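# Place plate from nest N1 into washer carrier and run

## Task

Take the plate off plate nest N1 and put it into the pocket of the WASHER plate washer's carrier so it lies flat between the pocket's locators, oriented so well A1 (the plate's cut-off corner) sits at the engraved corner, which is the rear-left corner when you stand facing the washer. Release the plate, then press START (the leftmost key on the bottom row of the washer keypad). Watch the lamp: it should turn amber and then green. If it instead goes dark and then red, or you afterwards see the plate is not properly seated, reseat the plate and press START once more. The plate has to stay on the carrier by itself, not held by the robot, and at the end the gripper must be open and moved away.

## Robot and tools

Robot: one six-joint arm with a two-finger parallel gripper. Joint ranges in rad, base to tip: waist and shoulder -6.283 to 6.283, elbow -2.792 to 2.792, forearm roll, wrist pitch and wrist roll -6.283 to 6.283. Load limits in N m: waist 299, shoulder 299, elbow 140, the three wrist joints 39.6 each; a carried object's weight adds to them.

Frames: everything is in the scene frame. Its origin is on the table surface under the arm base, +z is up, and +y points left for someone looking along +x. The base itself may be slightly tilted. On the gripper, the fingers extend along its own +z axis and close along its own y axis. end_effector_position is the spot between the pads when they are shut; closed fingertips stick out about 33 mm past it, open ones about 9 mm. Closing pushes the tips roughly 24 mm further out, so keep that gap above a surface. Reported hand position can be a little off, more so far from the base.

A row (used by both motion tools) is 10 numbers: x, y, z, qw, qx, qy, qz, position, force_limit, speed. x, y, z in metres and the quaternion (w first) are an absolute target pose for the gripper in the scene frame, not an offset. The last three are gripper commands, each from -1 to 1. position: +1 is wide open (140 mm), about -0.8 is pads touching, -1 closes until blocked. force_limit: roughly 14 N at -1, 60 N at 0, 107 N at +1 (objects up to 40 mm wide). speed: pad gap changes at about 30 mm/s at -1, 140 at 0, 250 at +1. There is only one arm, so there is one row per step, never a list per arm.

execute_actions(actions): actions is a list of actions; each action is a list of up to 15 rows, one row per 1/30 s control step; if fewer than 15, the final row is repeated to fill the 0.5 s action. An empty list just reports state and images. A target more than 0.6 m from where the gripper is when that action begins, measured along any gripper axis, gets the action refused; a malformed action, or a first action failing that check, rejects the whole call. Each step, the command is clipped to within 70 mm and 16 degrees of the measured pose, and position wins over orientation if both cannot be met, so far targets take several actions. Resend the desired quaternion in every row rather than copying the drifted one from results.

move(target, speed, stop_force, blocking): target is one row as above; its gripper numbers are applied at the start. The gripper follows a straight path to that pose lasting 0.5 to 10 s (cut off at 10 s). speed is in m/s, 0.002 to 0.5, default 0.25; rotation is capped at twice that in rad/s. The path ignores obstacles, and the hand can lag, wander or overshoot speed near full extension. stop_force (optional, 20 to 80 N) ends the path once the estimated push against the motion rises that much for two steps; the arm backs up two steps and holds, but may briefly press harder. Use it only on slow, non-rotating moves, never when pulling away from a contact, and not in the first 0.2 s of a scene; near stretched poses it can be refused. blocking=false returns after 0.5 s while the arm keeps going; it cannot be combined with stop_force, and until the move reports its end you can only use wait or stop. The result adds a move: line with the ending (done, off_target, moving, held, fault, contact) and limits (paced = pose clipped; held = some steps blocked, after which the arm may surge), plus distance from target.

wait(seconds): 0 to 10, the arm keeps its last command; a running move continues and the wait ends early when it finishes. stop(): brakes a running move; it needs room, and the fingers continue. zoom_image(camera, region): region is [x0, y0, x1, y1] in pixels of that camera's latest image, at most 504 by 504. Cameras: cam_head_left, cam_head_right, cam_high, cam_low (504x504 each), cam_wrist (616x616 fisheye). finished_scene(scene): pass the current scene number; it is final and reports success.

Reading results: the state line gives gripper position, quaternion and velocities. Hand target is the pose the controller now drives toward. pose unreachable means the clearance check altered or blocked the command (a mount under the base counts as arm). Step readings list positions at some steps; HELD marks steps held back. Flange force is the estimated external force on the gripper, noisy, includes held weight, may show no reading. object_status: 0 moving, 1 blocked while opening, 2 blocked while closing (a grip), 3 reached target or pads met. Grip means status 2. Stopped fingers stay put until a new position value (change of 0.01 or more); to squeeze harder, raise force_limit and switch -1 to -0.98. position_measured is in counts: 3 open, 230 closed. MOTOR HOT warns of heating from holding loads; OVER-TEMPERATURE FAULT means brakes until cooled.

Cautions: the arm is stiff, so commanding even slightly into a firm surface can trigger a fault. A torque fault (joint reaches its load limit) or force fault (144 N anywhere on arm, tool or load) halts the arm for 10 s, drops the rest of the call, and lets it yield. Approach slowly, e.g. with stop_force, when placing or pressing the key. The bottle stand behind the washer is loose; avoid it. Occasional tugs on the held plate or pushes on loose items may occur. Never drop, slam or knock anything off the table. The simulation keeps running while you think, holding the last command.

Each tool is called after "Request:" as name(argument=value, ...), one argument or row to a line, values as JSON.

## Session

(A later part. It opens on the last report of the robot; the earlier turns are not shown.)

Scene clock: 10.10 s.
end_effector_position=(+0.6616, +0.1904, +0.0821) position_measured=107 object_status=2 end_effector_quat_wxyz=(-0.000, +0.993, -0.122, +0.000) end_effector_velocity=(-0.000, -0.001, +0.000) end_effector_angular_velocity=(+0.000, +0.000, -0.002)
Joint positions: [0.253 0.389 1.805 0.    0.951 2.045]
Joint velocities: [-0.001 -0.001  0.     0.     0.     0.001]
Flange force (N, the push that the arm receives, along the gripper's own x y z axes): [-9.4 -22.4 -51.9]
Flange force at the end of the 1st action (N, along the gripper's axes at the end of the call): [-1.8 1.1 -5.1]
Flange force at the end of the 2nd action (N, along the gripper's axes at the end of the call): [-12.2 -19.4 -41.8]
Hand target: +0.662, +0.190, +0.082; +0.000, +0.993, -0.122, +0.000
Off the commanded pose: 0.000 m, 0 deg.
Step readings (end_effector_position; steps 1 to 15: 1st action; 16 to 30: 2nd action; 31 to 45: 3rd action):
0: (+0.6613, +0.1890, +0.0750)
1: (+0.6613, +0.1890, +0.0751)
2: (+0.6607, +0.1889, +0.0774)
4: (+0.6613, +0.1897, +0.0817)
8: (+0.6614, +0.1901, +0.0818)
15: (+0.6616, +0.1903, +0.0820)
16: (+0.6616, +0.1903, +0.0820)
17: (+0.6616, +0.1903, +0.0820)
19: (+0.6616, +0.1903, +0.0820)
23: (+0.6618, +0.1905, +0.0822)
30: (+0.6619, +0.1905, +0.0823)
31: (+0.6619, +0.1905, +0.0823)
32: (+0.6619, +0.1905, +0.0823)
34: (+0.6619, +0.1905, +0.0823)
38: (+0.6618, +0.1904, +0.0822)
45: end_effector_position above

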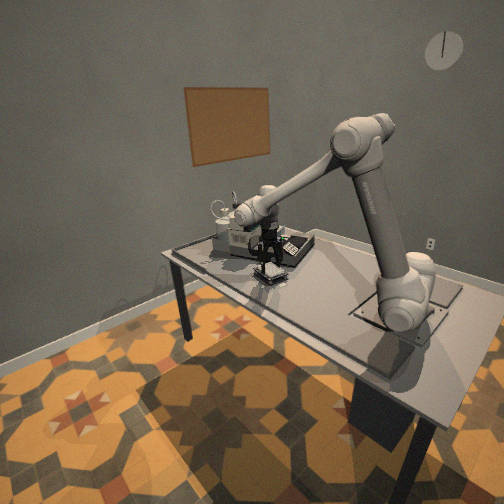

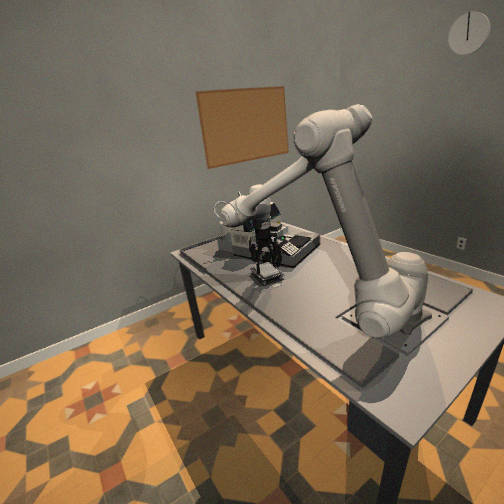

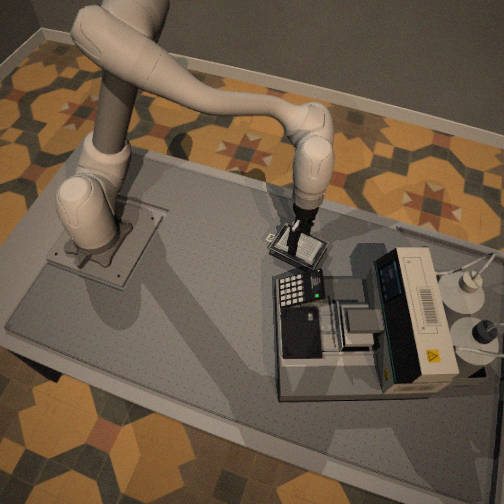

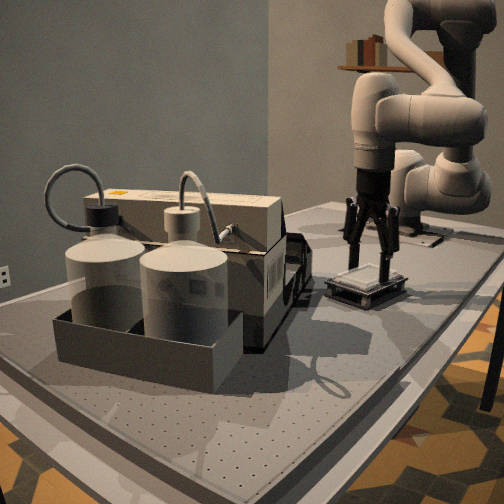

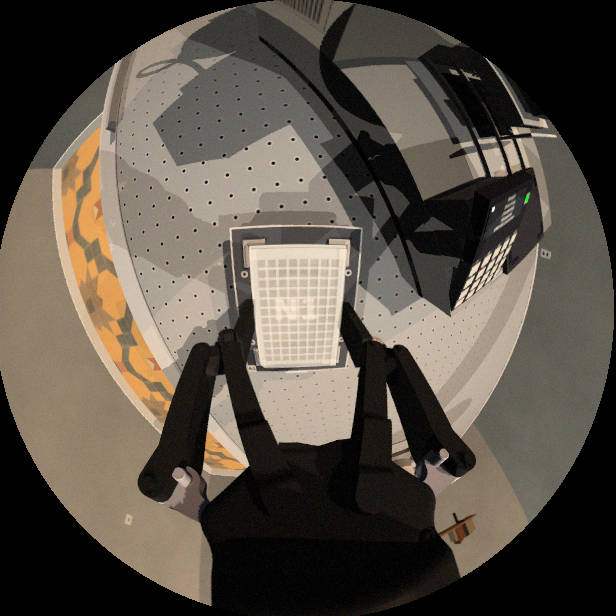

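Request:
move(
  target=[0.6618,0.1908,0.10,0,0.9925,-0.1219,0,-1,0,-0.7],
  speed=0.03,
)

Request:
move(
  target=[0.64,0.175,0.24,0,0.9925,-0.1219,0,-1,0,-0.7],
  speed=0.25,
)

Request:
zoom_image(
  camera="cam_wrist",
  region=[330, 100, 560, 330],
)

Scene clock: 11.10 s.
end_effector_position=(+0.6618, +0.1908, +0.1000) position_measured=108 object_status=2 end_effector_quat_wxyz=(-0.000, +0.993, -0.122, -0.000) end_effector_velocity=(+0.000, -0.001, -0.000) end_effector_angular_velocity=(-0.000, -0.000, +0.000)
Joint positions: [0.254 0.373 1.791 0.    0.982 2.045]
Joint velocities: [-0.001  0.    -0.    -0.    -0.    -0.001]
Flange force (N, the push that the arm receives, along the gripper's own x y z axes): [-0.1 2.9 -4.6]
Hand target: +0.662, +0.191, +0.100; -0.000, +0.993, -0.122, -0.000
Off the commanded pose: 0.000 m, 0 deg.
move: done

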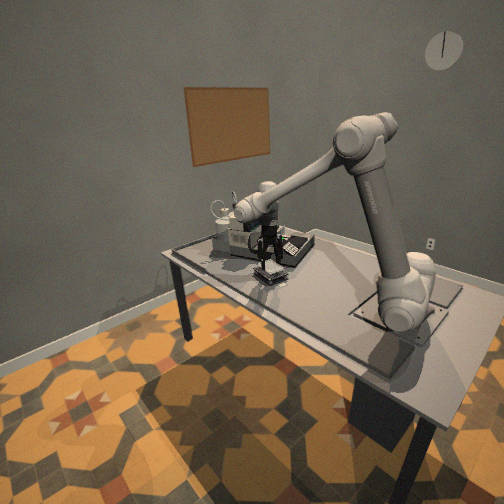

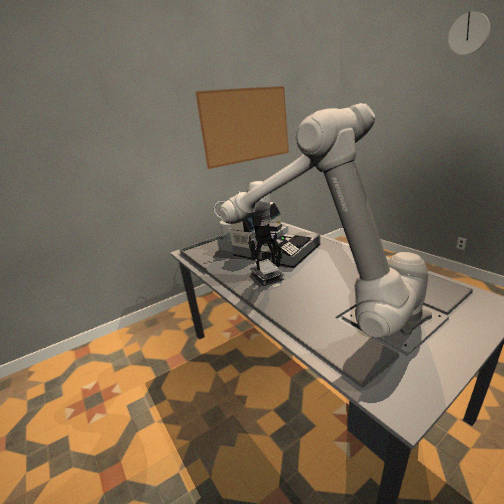

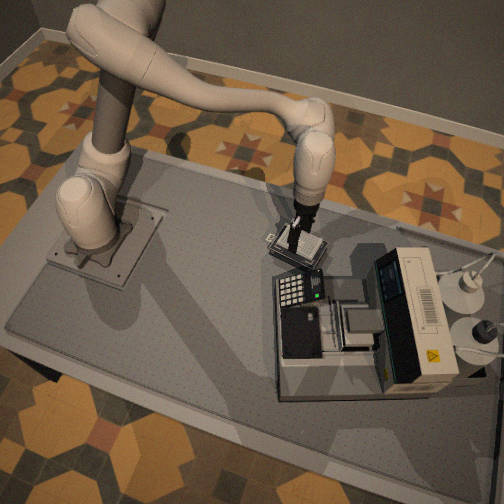

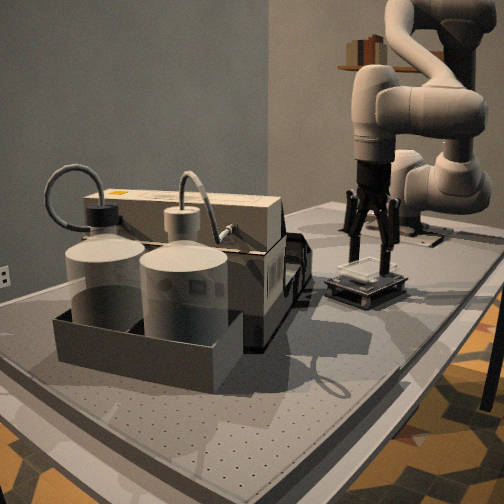

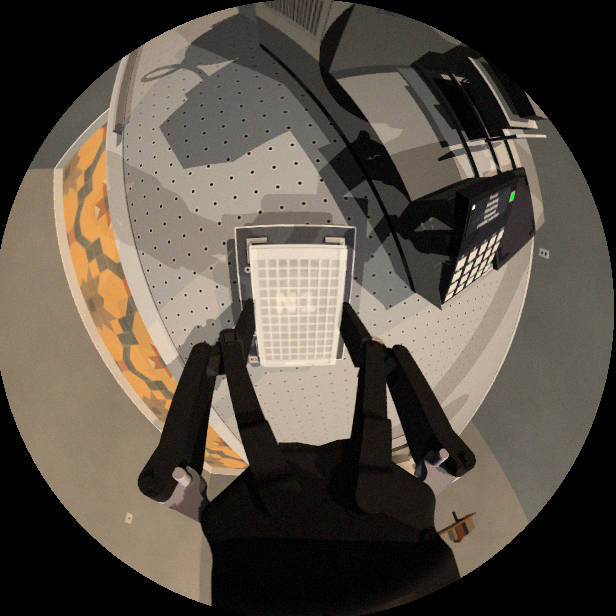

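Scene clock: 12.03 s.
end_effector_position=(+0.6397, +0.1750, +0.2400) position_measured=108 object_status=2 end_effector_quat_wxyz=(-0.000, +0.993, -0.122, -0.000) end_effector_velocity=(-0.000, +0.001, -0.000) end_effector_angular_velocity=(+0.000, +0.001, -0.000)
Joint positions: [0.238 0.231 1.703 0.    1.212 2.03 ]
Joint velocities: [ 0.001  0.    -0.     0.001  0.001  0.   ]
Flange force (N, the push that the arm receives, along the gripper's own x y z axes): [1.2 1.0 -4.2]
Hand target: +0.640, +0.175, +0.240; -0.000, +0.993, -0.122, -0.000
Off the commanded pose: 0.000 m, 0 deg.
move: done

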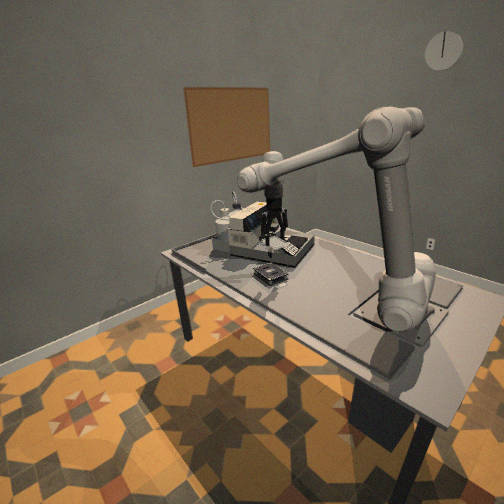

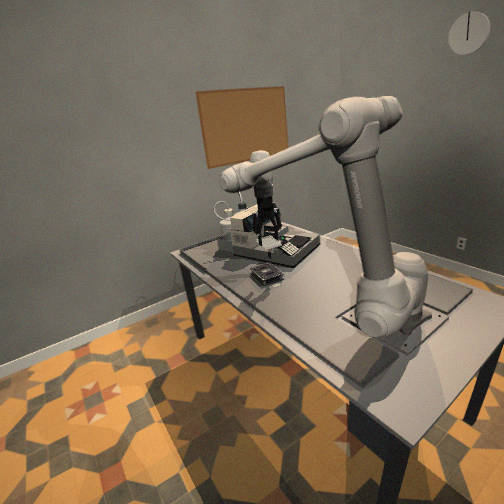

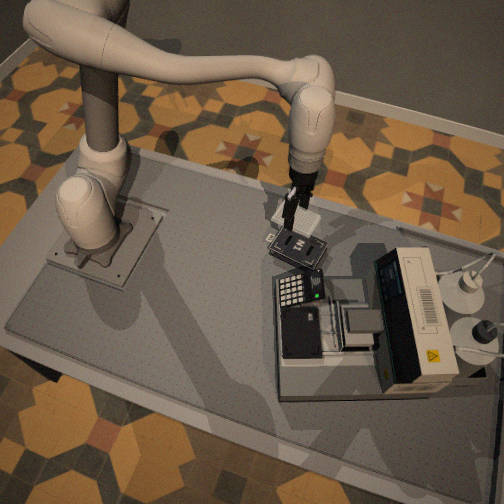

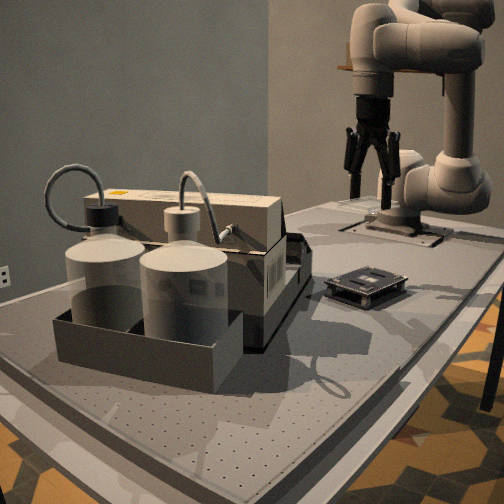

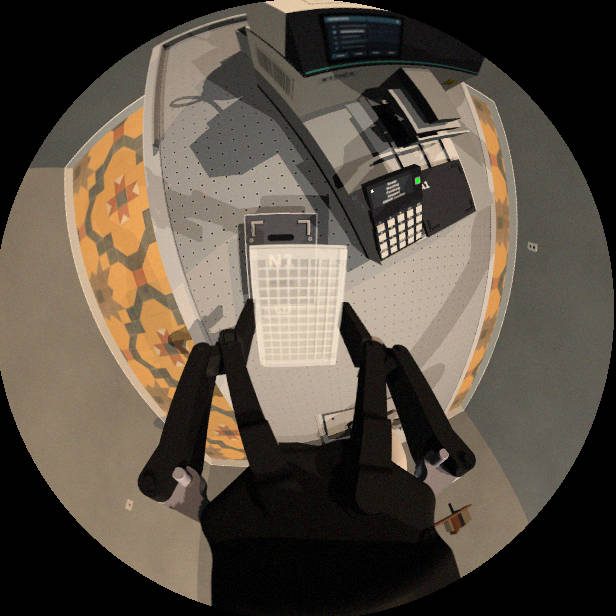

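Region (330, 100, 560, 330) of cam_wrist's 616x616 image, scaled by 2.191, with more detail than that image has.

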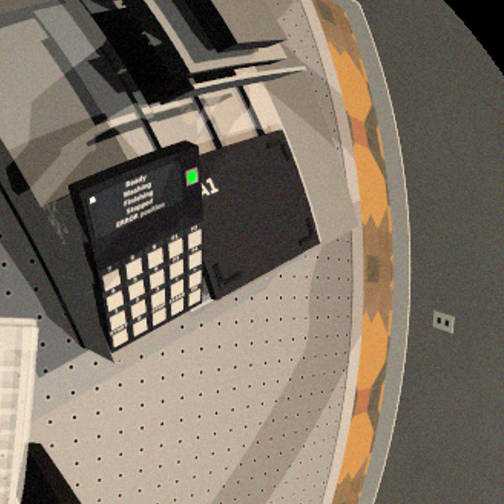

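Request:
move(
  target=[0.71,-0.06,0.24,0,0.777,-0.629,0,-1,0,-0.7],
  speed=0.3,
)

Request:
zoom_image(
  camera="cam_wrist",
  region=[170, 150, 430, 410],
)

Scene clock: 14.63 s.
end_effector_position=(+0.7098, -0.0601, +0.2400) position_measured=108 object_status=2 end_effector_quat_wxyz=(-0.000, +0.777, -0.629, +0.000) end_effector_velocity=(+0.000, -0.000, -0.000) end_effector_angular_velocity=(-0.001, +0.001, +0.001)
Joint positions: [-0.109  0.305  1.605 -0.001  1.234  2.8  ]
Joint velocities: [ 0.     0.001 -0.    -0.001 -0.    -0.   ]
Flange force (N, the push that the arm receives, along the gripper's own x y z axes): [0.7 -0.7 -3.8]
Hand target: +0.710, -0.060, +0.240; -0.000, +0.777, -0.629, +0.000
Off the commanded pose: 0.000 m, 0 deg.
move: done

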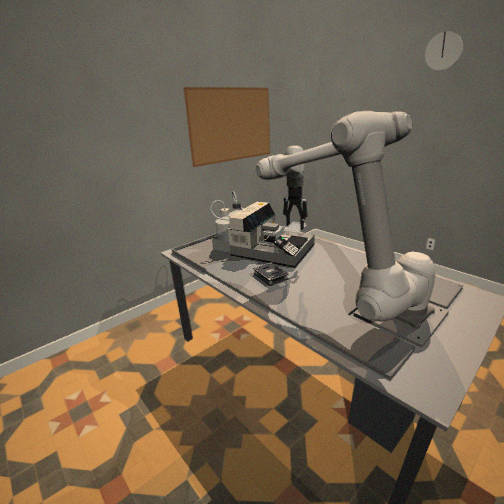

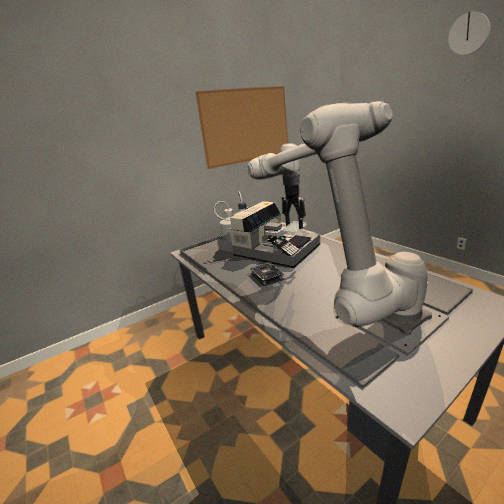

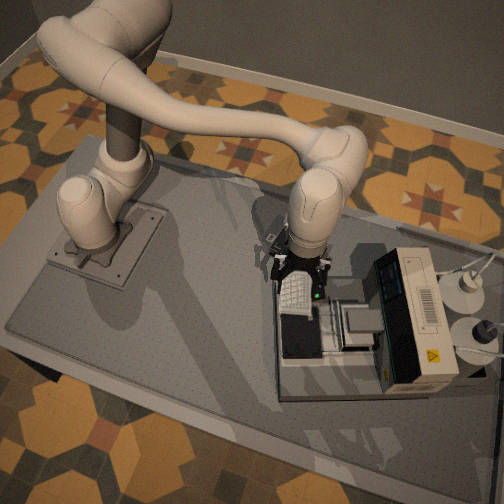

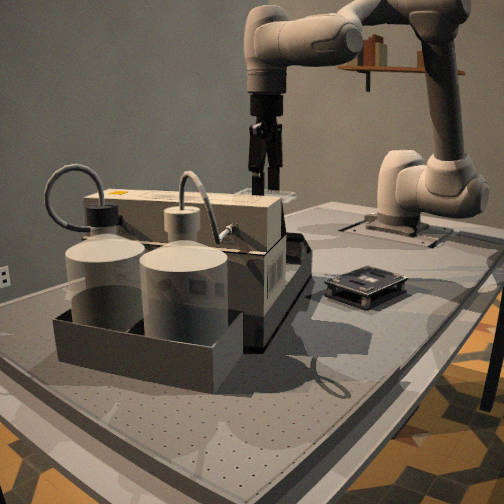

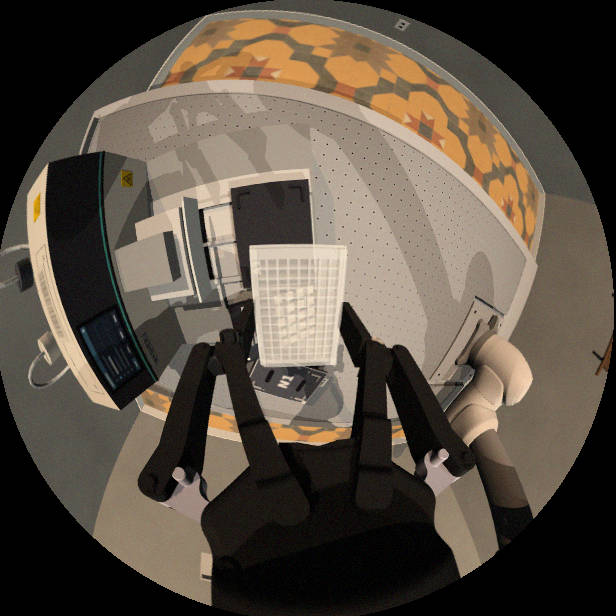

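Region (170, 150, 430, 410) of cam_wrist's 616x616 image, scaled by 1.938, with more detail than that image has.

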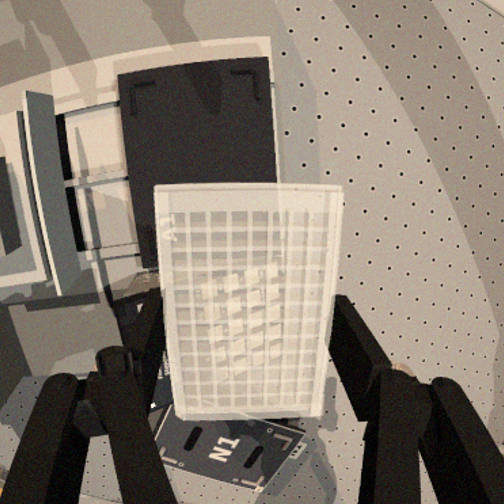

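Request:
move(
  target=[0.763,-0.120,0.20,0,0.788,-0.6157,0,-1,0,-0.7],
  speed=0.15,
)

Request:
zoom_image(
  camera="cam_wrist",
  region=[200, 190, 400, 390],
)

Request:
zoom_image(
  camera="cam_head_right",
  region=[250, 190, 330, 270],
)

Scene clock: 16.03 s.
end_effector_position=(+0.7630, -0.1202, +0.2000) position_measured=108 object_status=2 end_effector_quat_wxyz=(+0.000, +0.788, -0.616, +0.000) end_effector_velocity=(-0.000, -0.001, -0.000) end_effector_angular_velocity=(-0.001, +0.000, +0.001)
Joint positions: [-0.176  0.419  1.521 -0.002  1.205  2.698]
Joint velocities: [-0.001 -0.     0.    -0.002 -0.    -0.002]
Flange force (N, the push that the arm receives, along the gripper's own x y z axes): [0.6 3.1 -3.4]
Hand target: +0.763, -0.120, +0.200; -0.000, +0.788, -0.616, +0.000
Off the commanded pose: 0.000 m, 0 deg.
move: done

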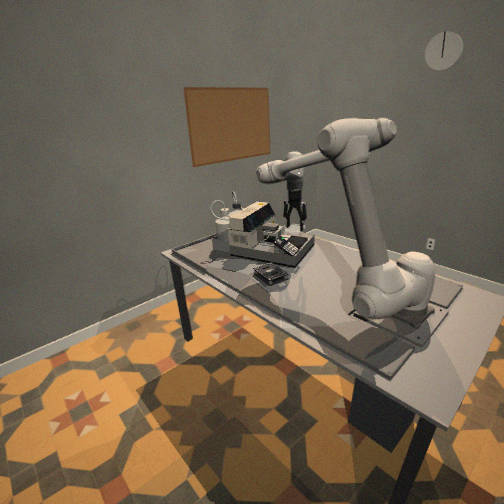

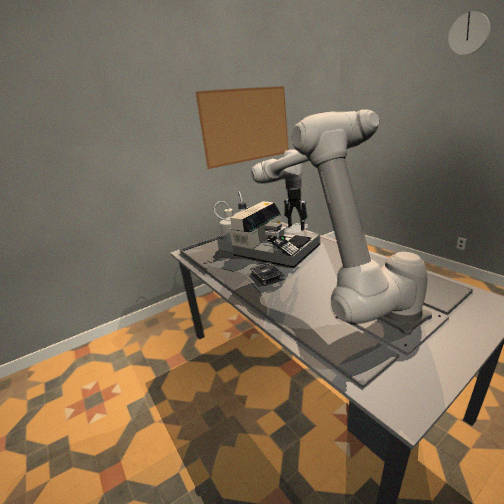

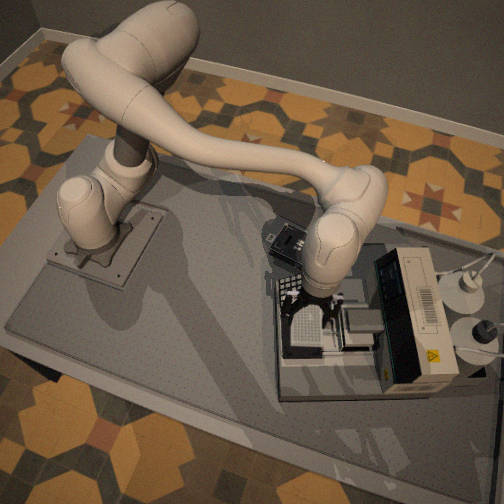

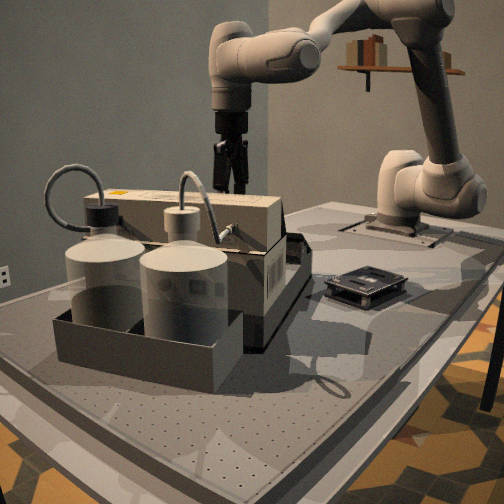

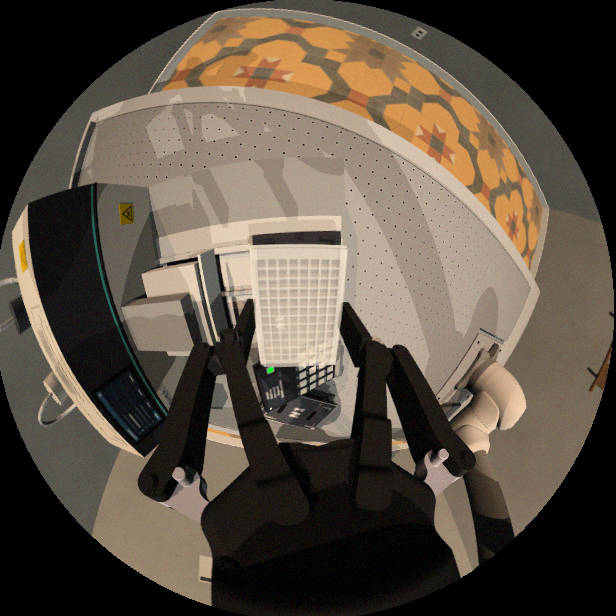

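Region (200, 190, 400, 390) of cam_wrist's 616x616 image, scaled by 2.520, with more detail than that image has.

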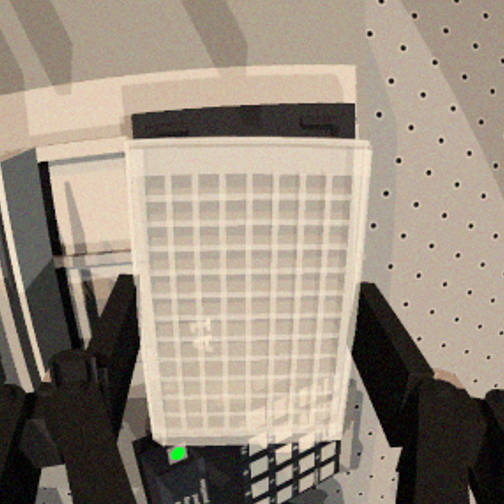

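Region (250, 190, 330, 270) of cam_head_right's 504x504 image, scaled by 6.300, with more detail than that image has.

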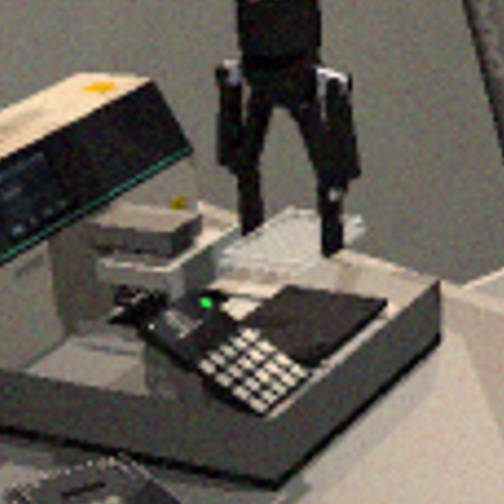

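Request:
move(
  target=[0.766,-0.1195,0.165,0,0.8039,-0.5948,0,-1,0,-0.7],
  speed=0.08,
)

Request:
zoom_image(
  camera="cam_wrist",
  region=[200, 190, 400, 390],
)

Request:
zoom_image(
  camera="cam_head_right",
  region=[250, 190, 330, 270],
)

Scene clock: 17.30 s.
end_effector_position=(+0.7660, -0.1195, +0.1649) position_measured=108 object_status=2 end_effector_quat_wxyz=(+0.000, +0.804, -0.595, -0.000) end_effector_velocity=(-0.000, -0.000, +0.000) end_effector_angular_velocity=(+0.000, -0.000, -0.001)
Joint positions: [-0.175  0.445  1.55  -0.002  1.151  2.647]
Joint velocities: [-0.    -0.    -0.     0.001  0.     0.001]
Flange force (N, the push that the arm receives, along the gripper's own x y z axes): [-0.9 1.7 -4.4]
Hand target: +0.766, -0.120, +0.165; +0.000, +0.804, -0.595, +0.000
Off the commanded pose: 0.000 m, 0 deg.
move: done

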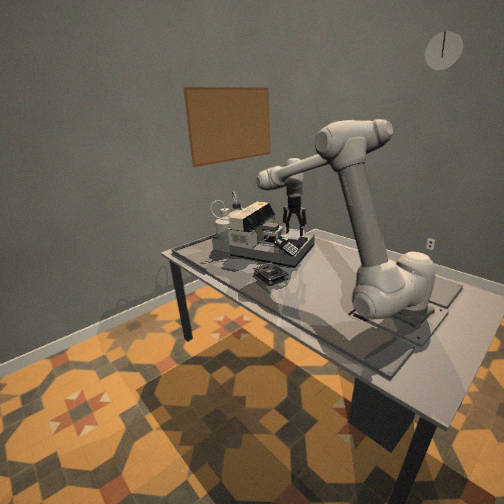

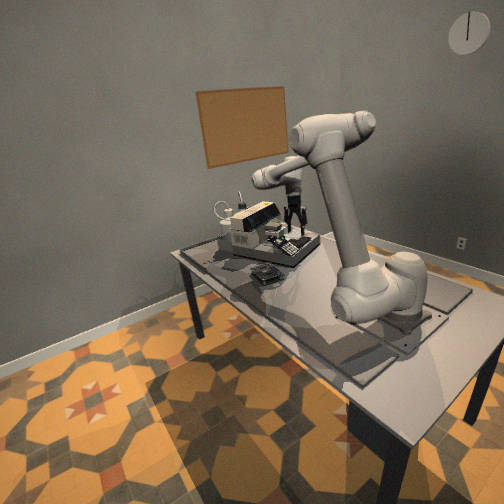

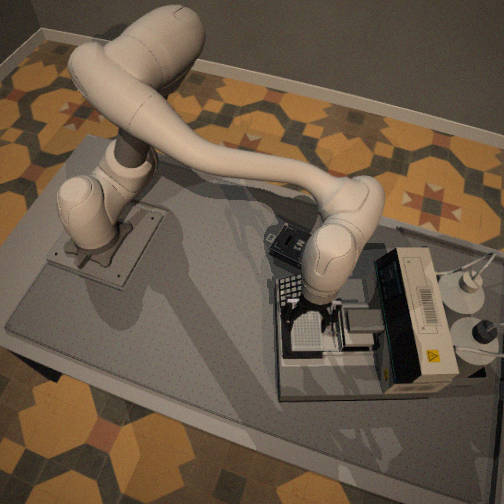

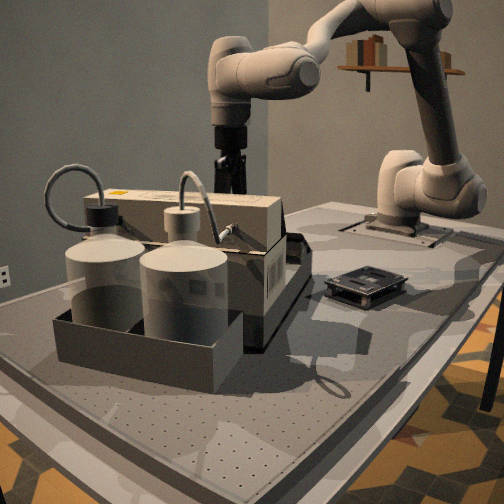

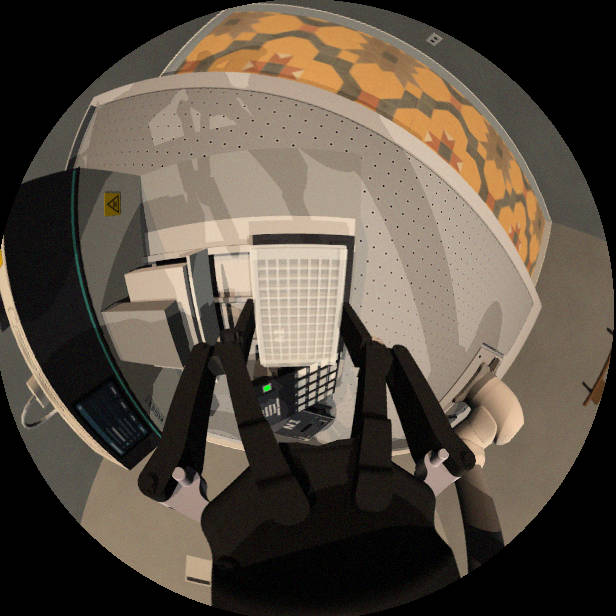

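Region (200, 190, 400, 390) of cam_wrist's 616x616 image, scaled by 2.520, with more detail than that image has.

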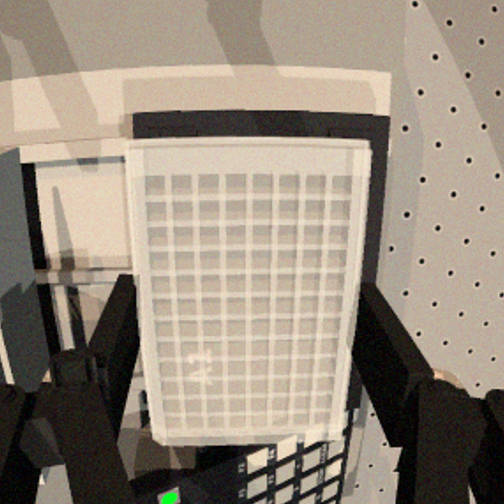

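Region (250, 190, 330, 270) of cam_head_right's 504x504 image, scaled by 6.300, with more detail than that image has.

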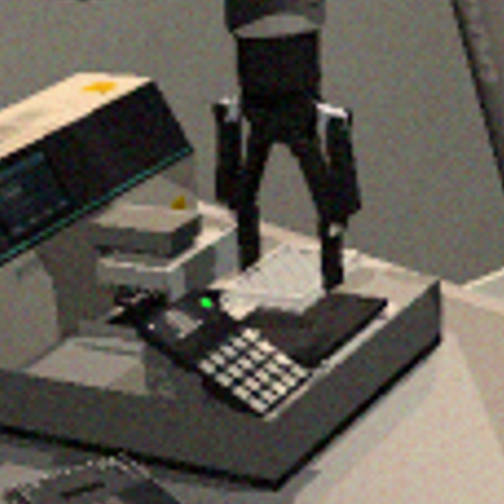

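Request:
move(
  target=[0.7602,-0.118,0.138,0,0.8013,-0.5983,0,-1,0,-0.7],
  speed=0.05,
)

Request:
zoom_image(
  camera="cam_wrist",
  region=[200, 190, 400, 390],
)

Request:
zoom_image(
  camera="cam_head_right",
  region=[250, 190, 330, 270],
)

Scene clock: 18.60 s.
end_effector_position=(+0.7602, -0.1180, +0.1379) position_measured=108 object_status=2 end_effector_quat_wxyz=(+0.000, +0.801, -0.598, -0.000) end_effector_velocity=(+0.001, +0.001, +0.001) end_effector_angular_velocity=(-0.000, -0.002, +0.001)
Joint positions: [-0.175  0.455  1.588 -0.002  1.102  2.656]
Joint velocities: [ 0.001 -0.001 -0.     0.    -0.001  0.   ]
Flange force (N, the push that the arm receives, along the gripper's own x y z axes): [0.2 2.3 -4.4]
Hand target: +0.760, -0.118, +0.138; +0.000, +0.801, -0.598, +0.000
Off the commanded pose: 0.000 m, 0 deg.
move: done

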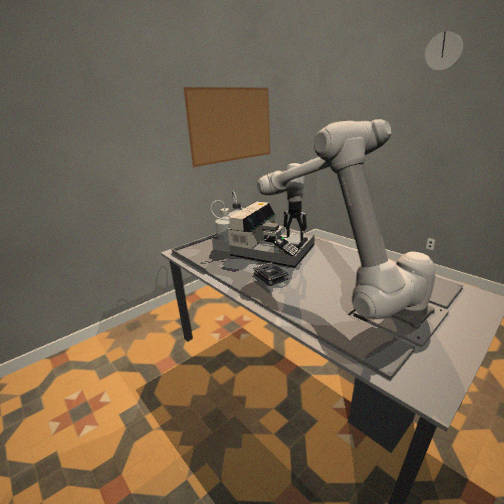

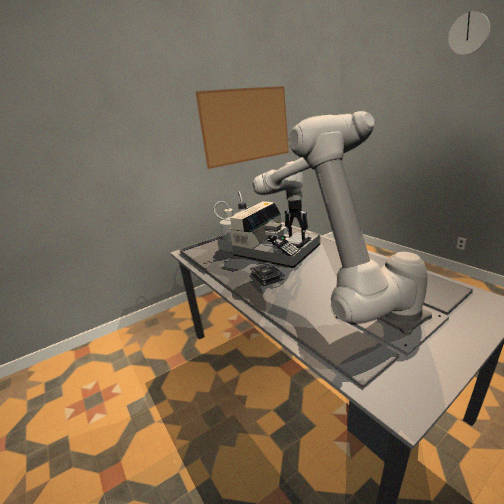

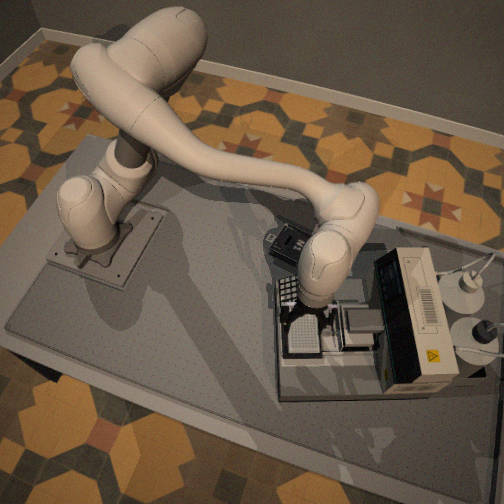

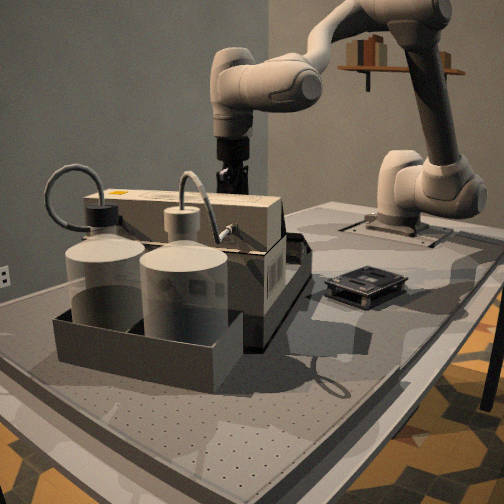

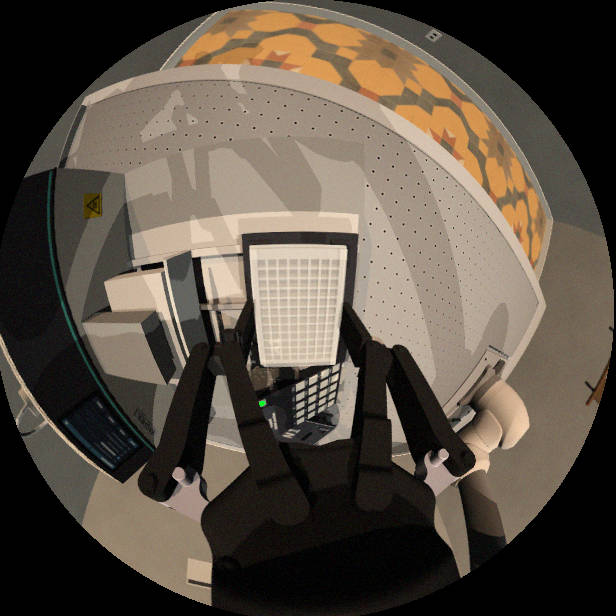

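Region (200, 190, 400, 390) of cam_wrist's 616x616 image, scaled by 2.520, with more detail than that image has.

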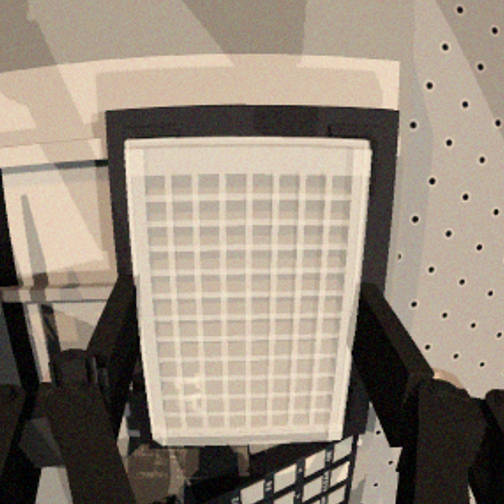

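Region (250, 190, 330, 270) of cam_head_right's 504x504 image, scaled by 6.300, with more detail than that image has.

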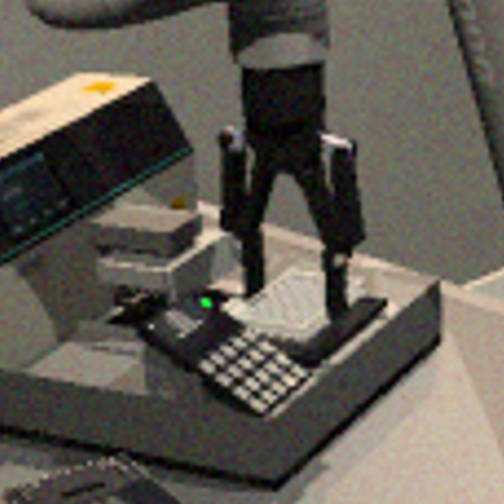

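Request:
move(
  target=[0.7585,-0.1183,0.128,0,0.8013,-0.5983,0,-1,0,-0.7],
  speed=0.03,
)

Request:
zoom_image(
  camera="cam_wrist",
  region=[225, 215, 375, 285],
)

Request:
zoom_image(
  camera="cam_wrist",
  region=[225, 320, 375, 390],
)

Scene clock: 19.57 s.
end_effector_position=(+0.7588, -0.1183, +0.1286) position_measured=108 object_status=2 end_effector_quat_wxyz=(-0.000, +0.801, -0.598, +0.000) end_effector_velocity=(-0.001, +0.001, -0.002) end_effector_angular_velocity=(+0.001, +0.003, +0.000)
Joint positions: [-0.175  0.459  1.6   -0.001  1.085  2.655]
Joint velocities: [0.001 0.002 0.001 0.    0.    0.001]
Flange force (N, the push that the arm receives, along the gripper's own x y z axes): [-19.9 5.1 -102.6]
Hand target: +0.759, -0.118, +0.128; +0.000, +0.801, -0.598, +0.000
Off the commanded pose: 0.001 m, 0 deg.
move: done

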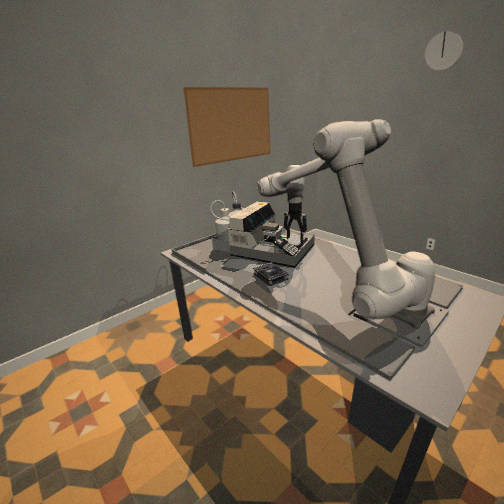

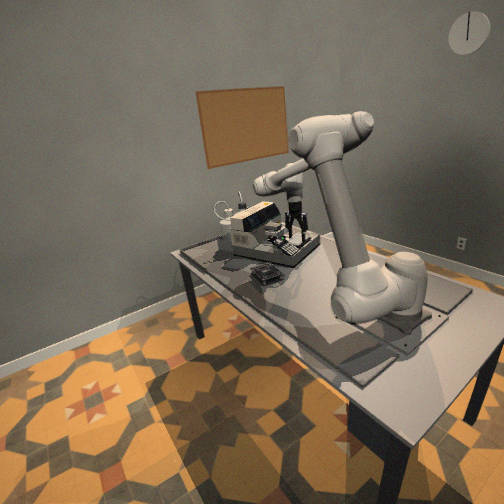

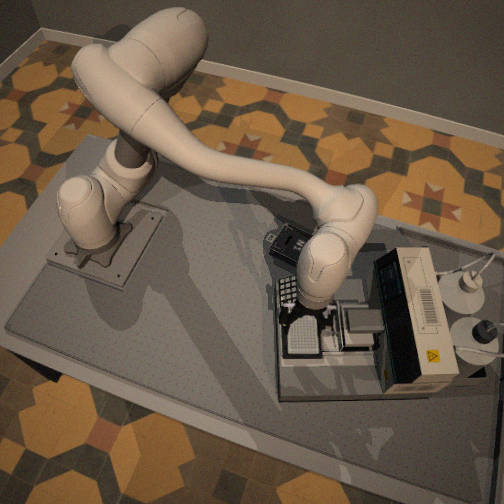

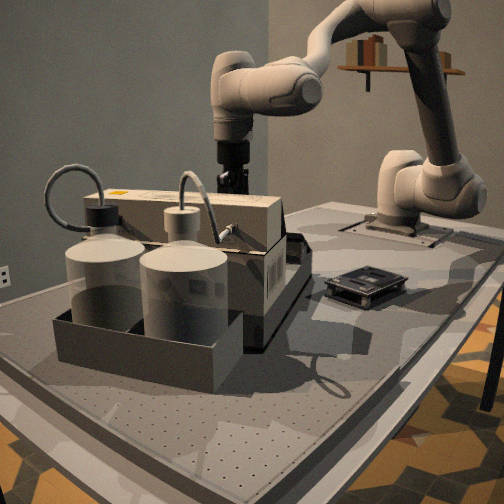

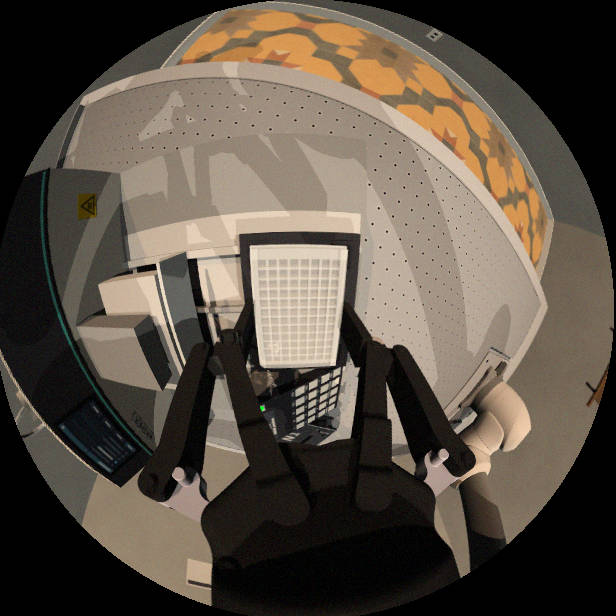

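Region (225, 215, 375, 285) of cam_wrist's 616x616 image, scaled by 3.360, with more detail than that image has; it fills the top 235 rows of this view, and the rest is white.

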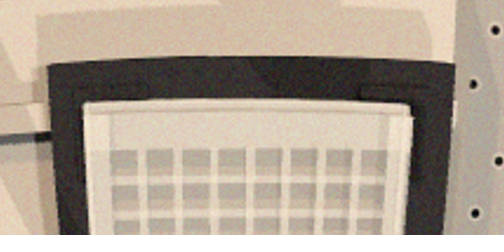

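Region (225, 320, 375, 390) of cam_wrist's 616x616 image, scaled by 3.360, with more detail than that image has; it fills the top 235 rows of this view, and the rest is white.

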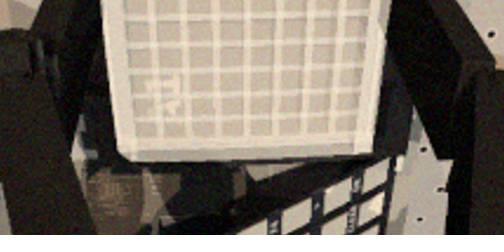

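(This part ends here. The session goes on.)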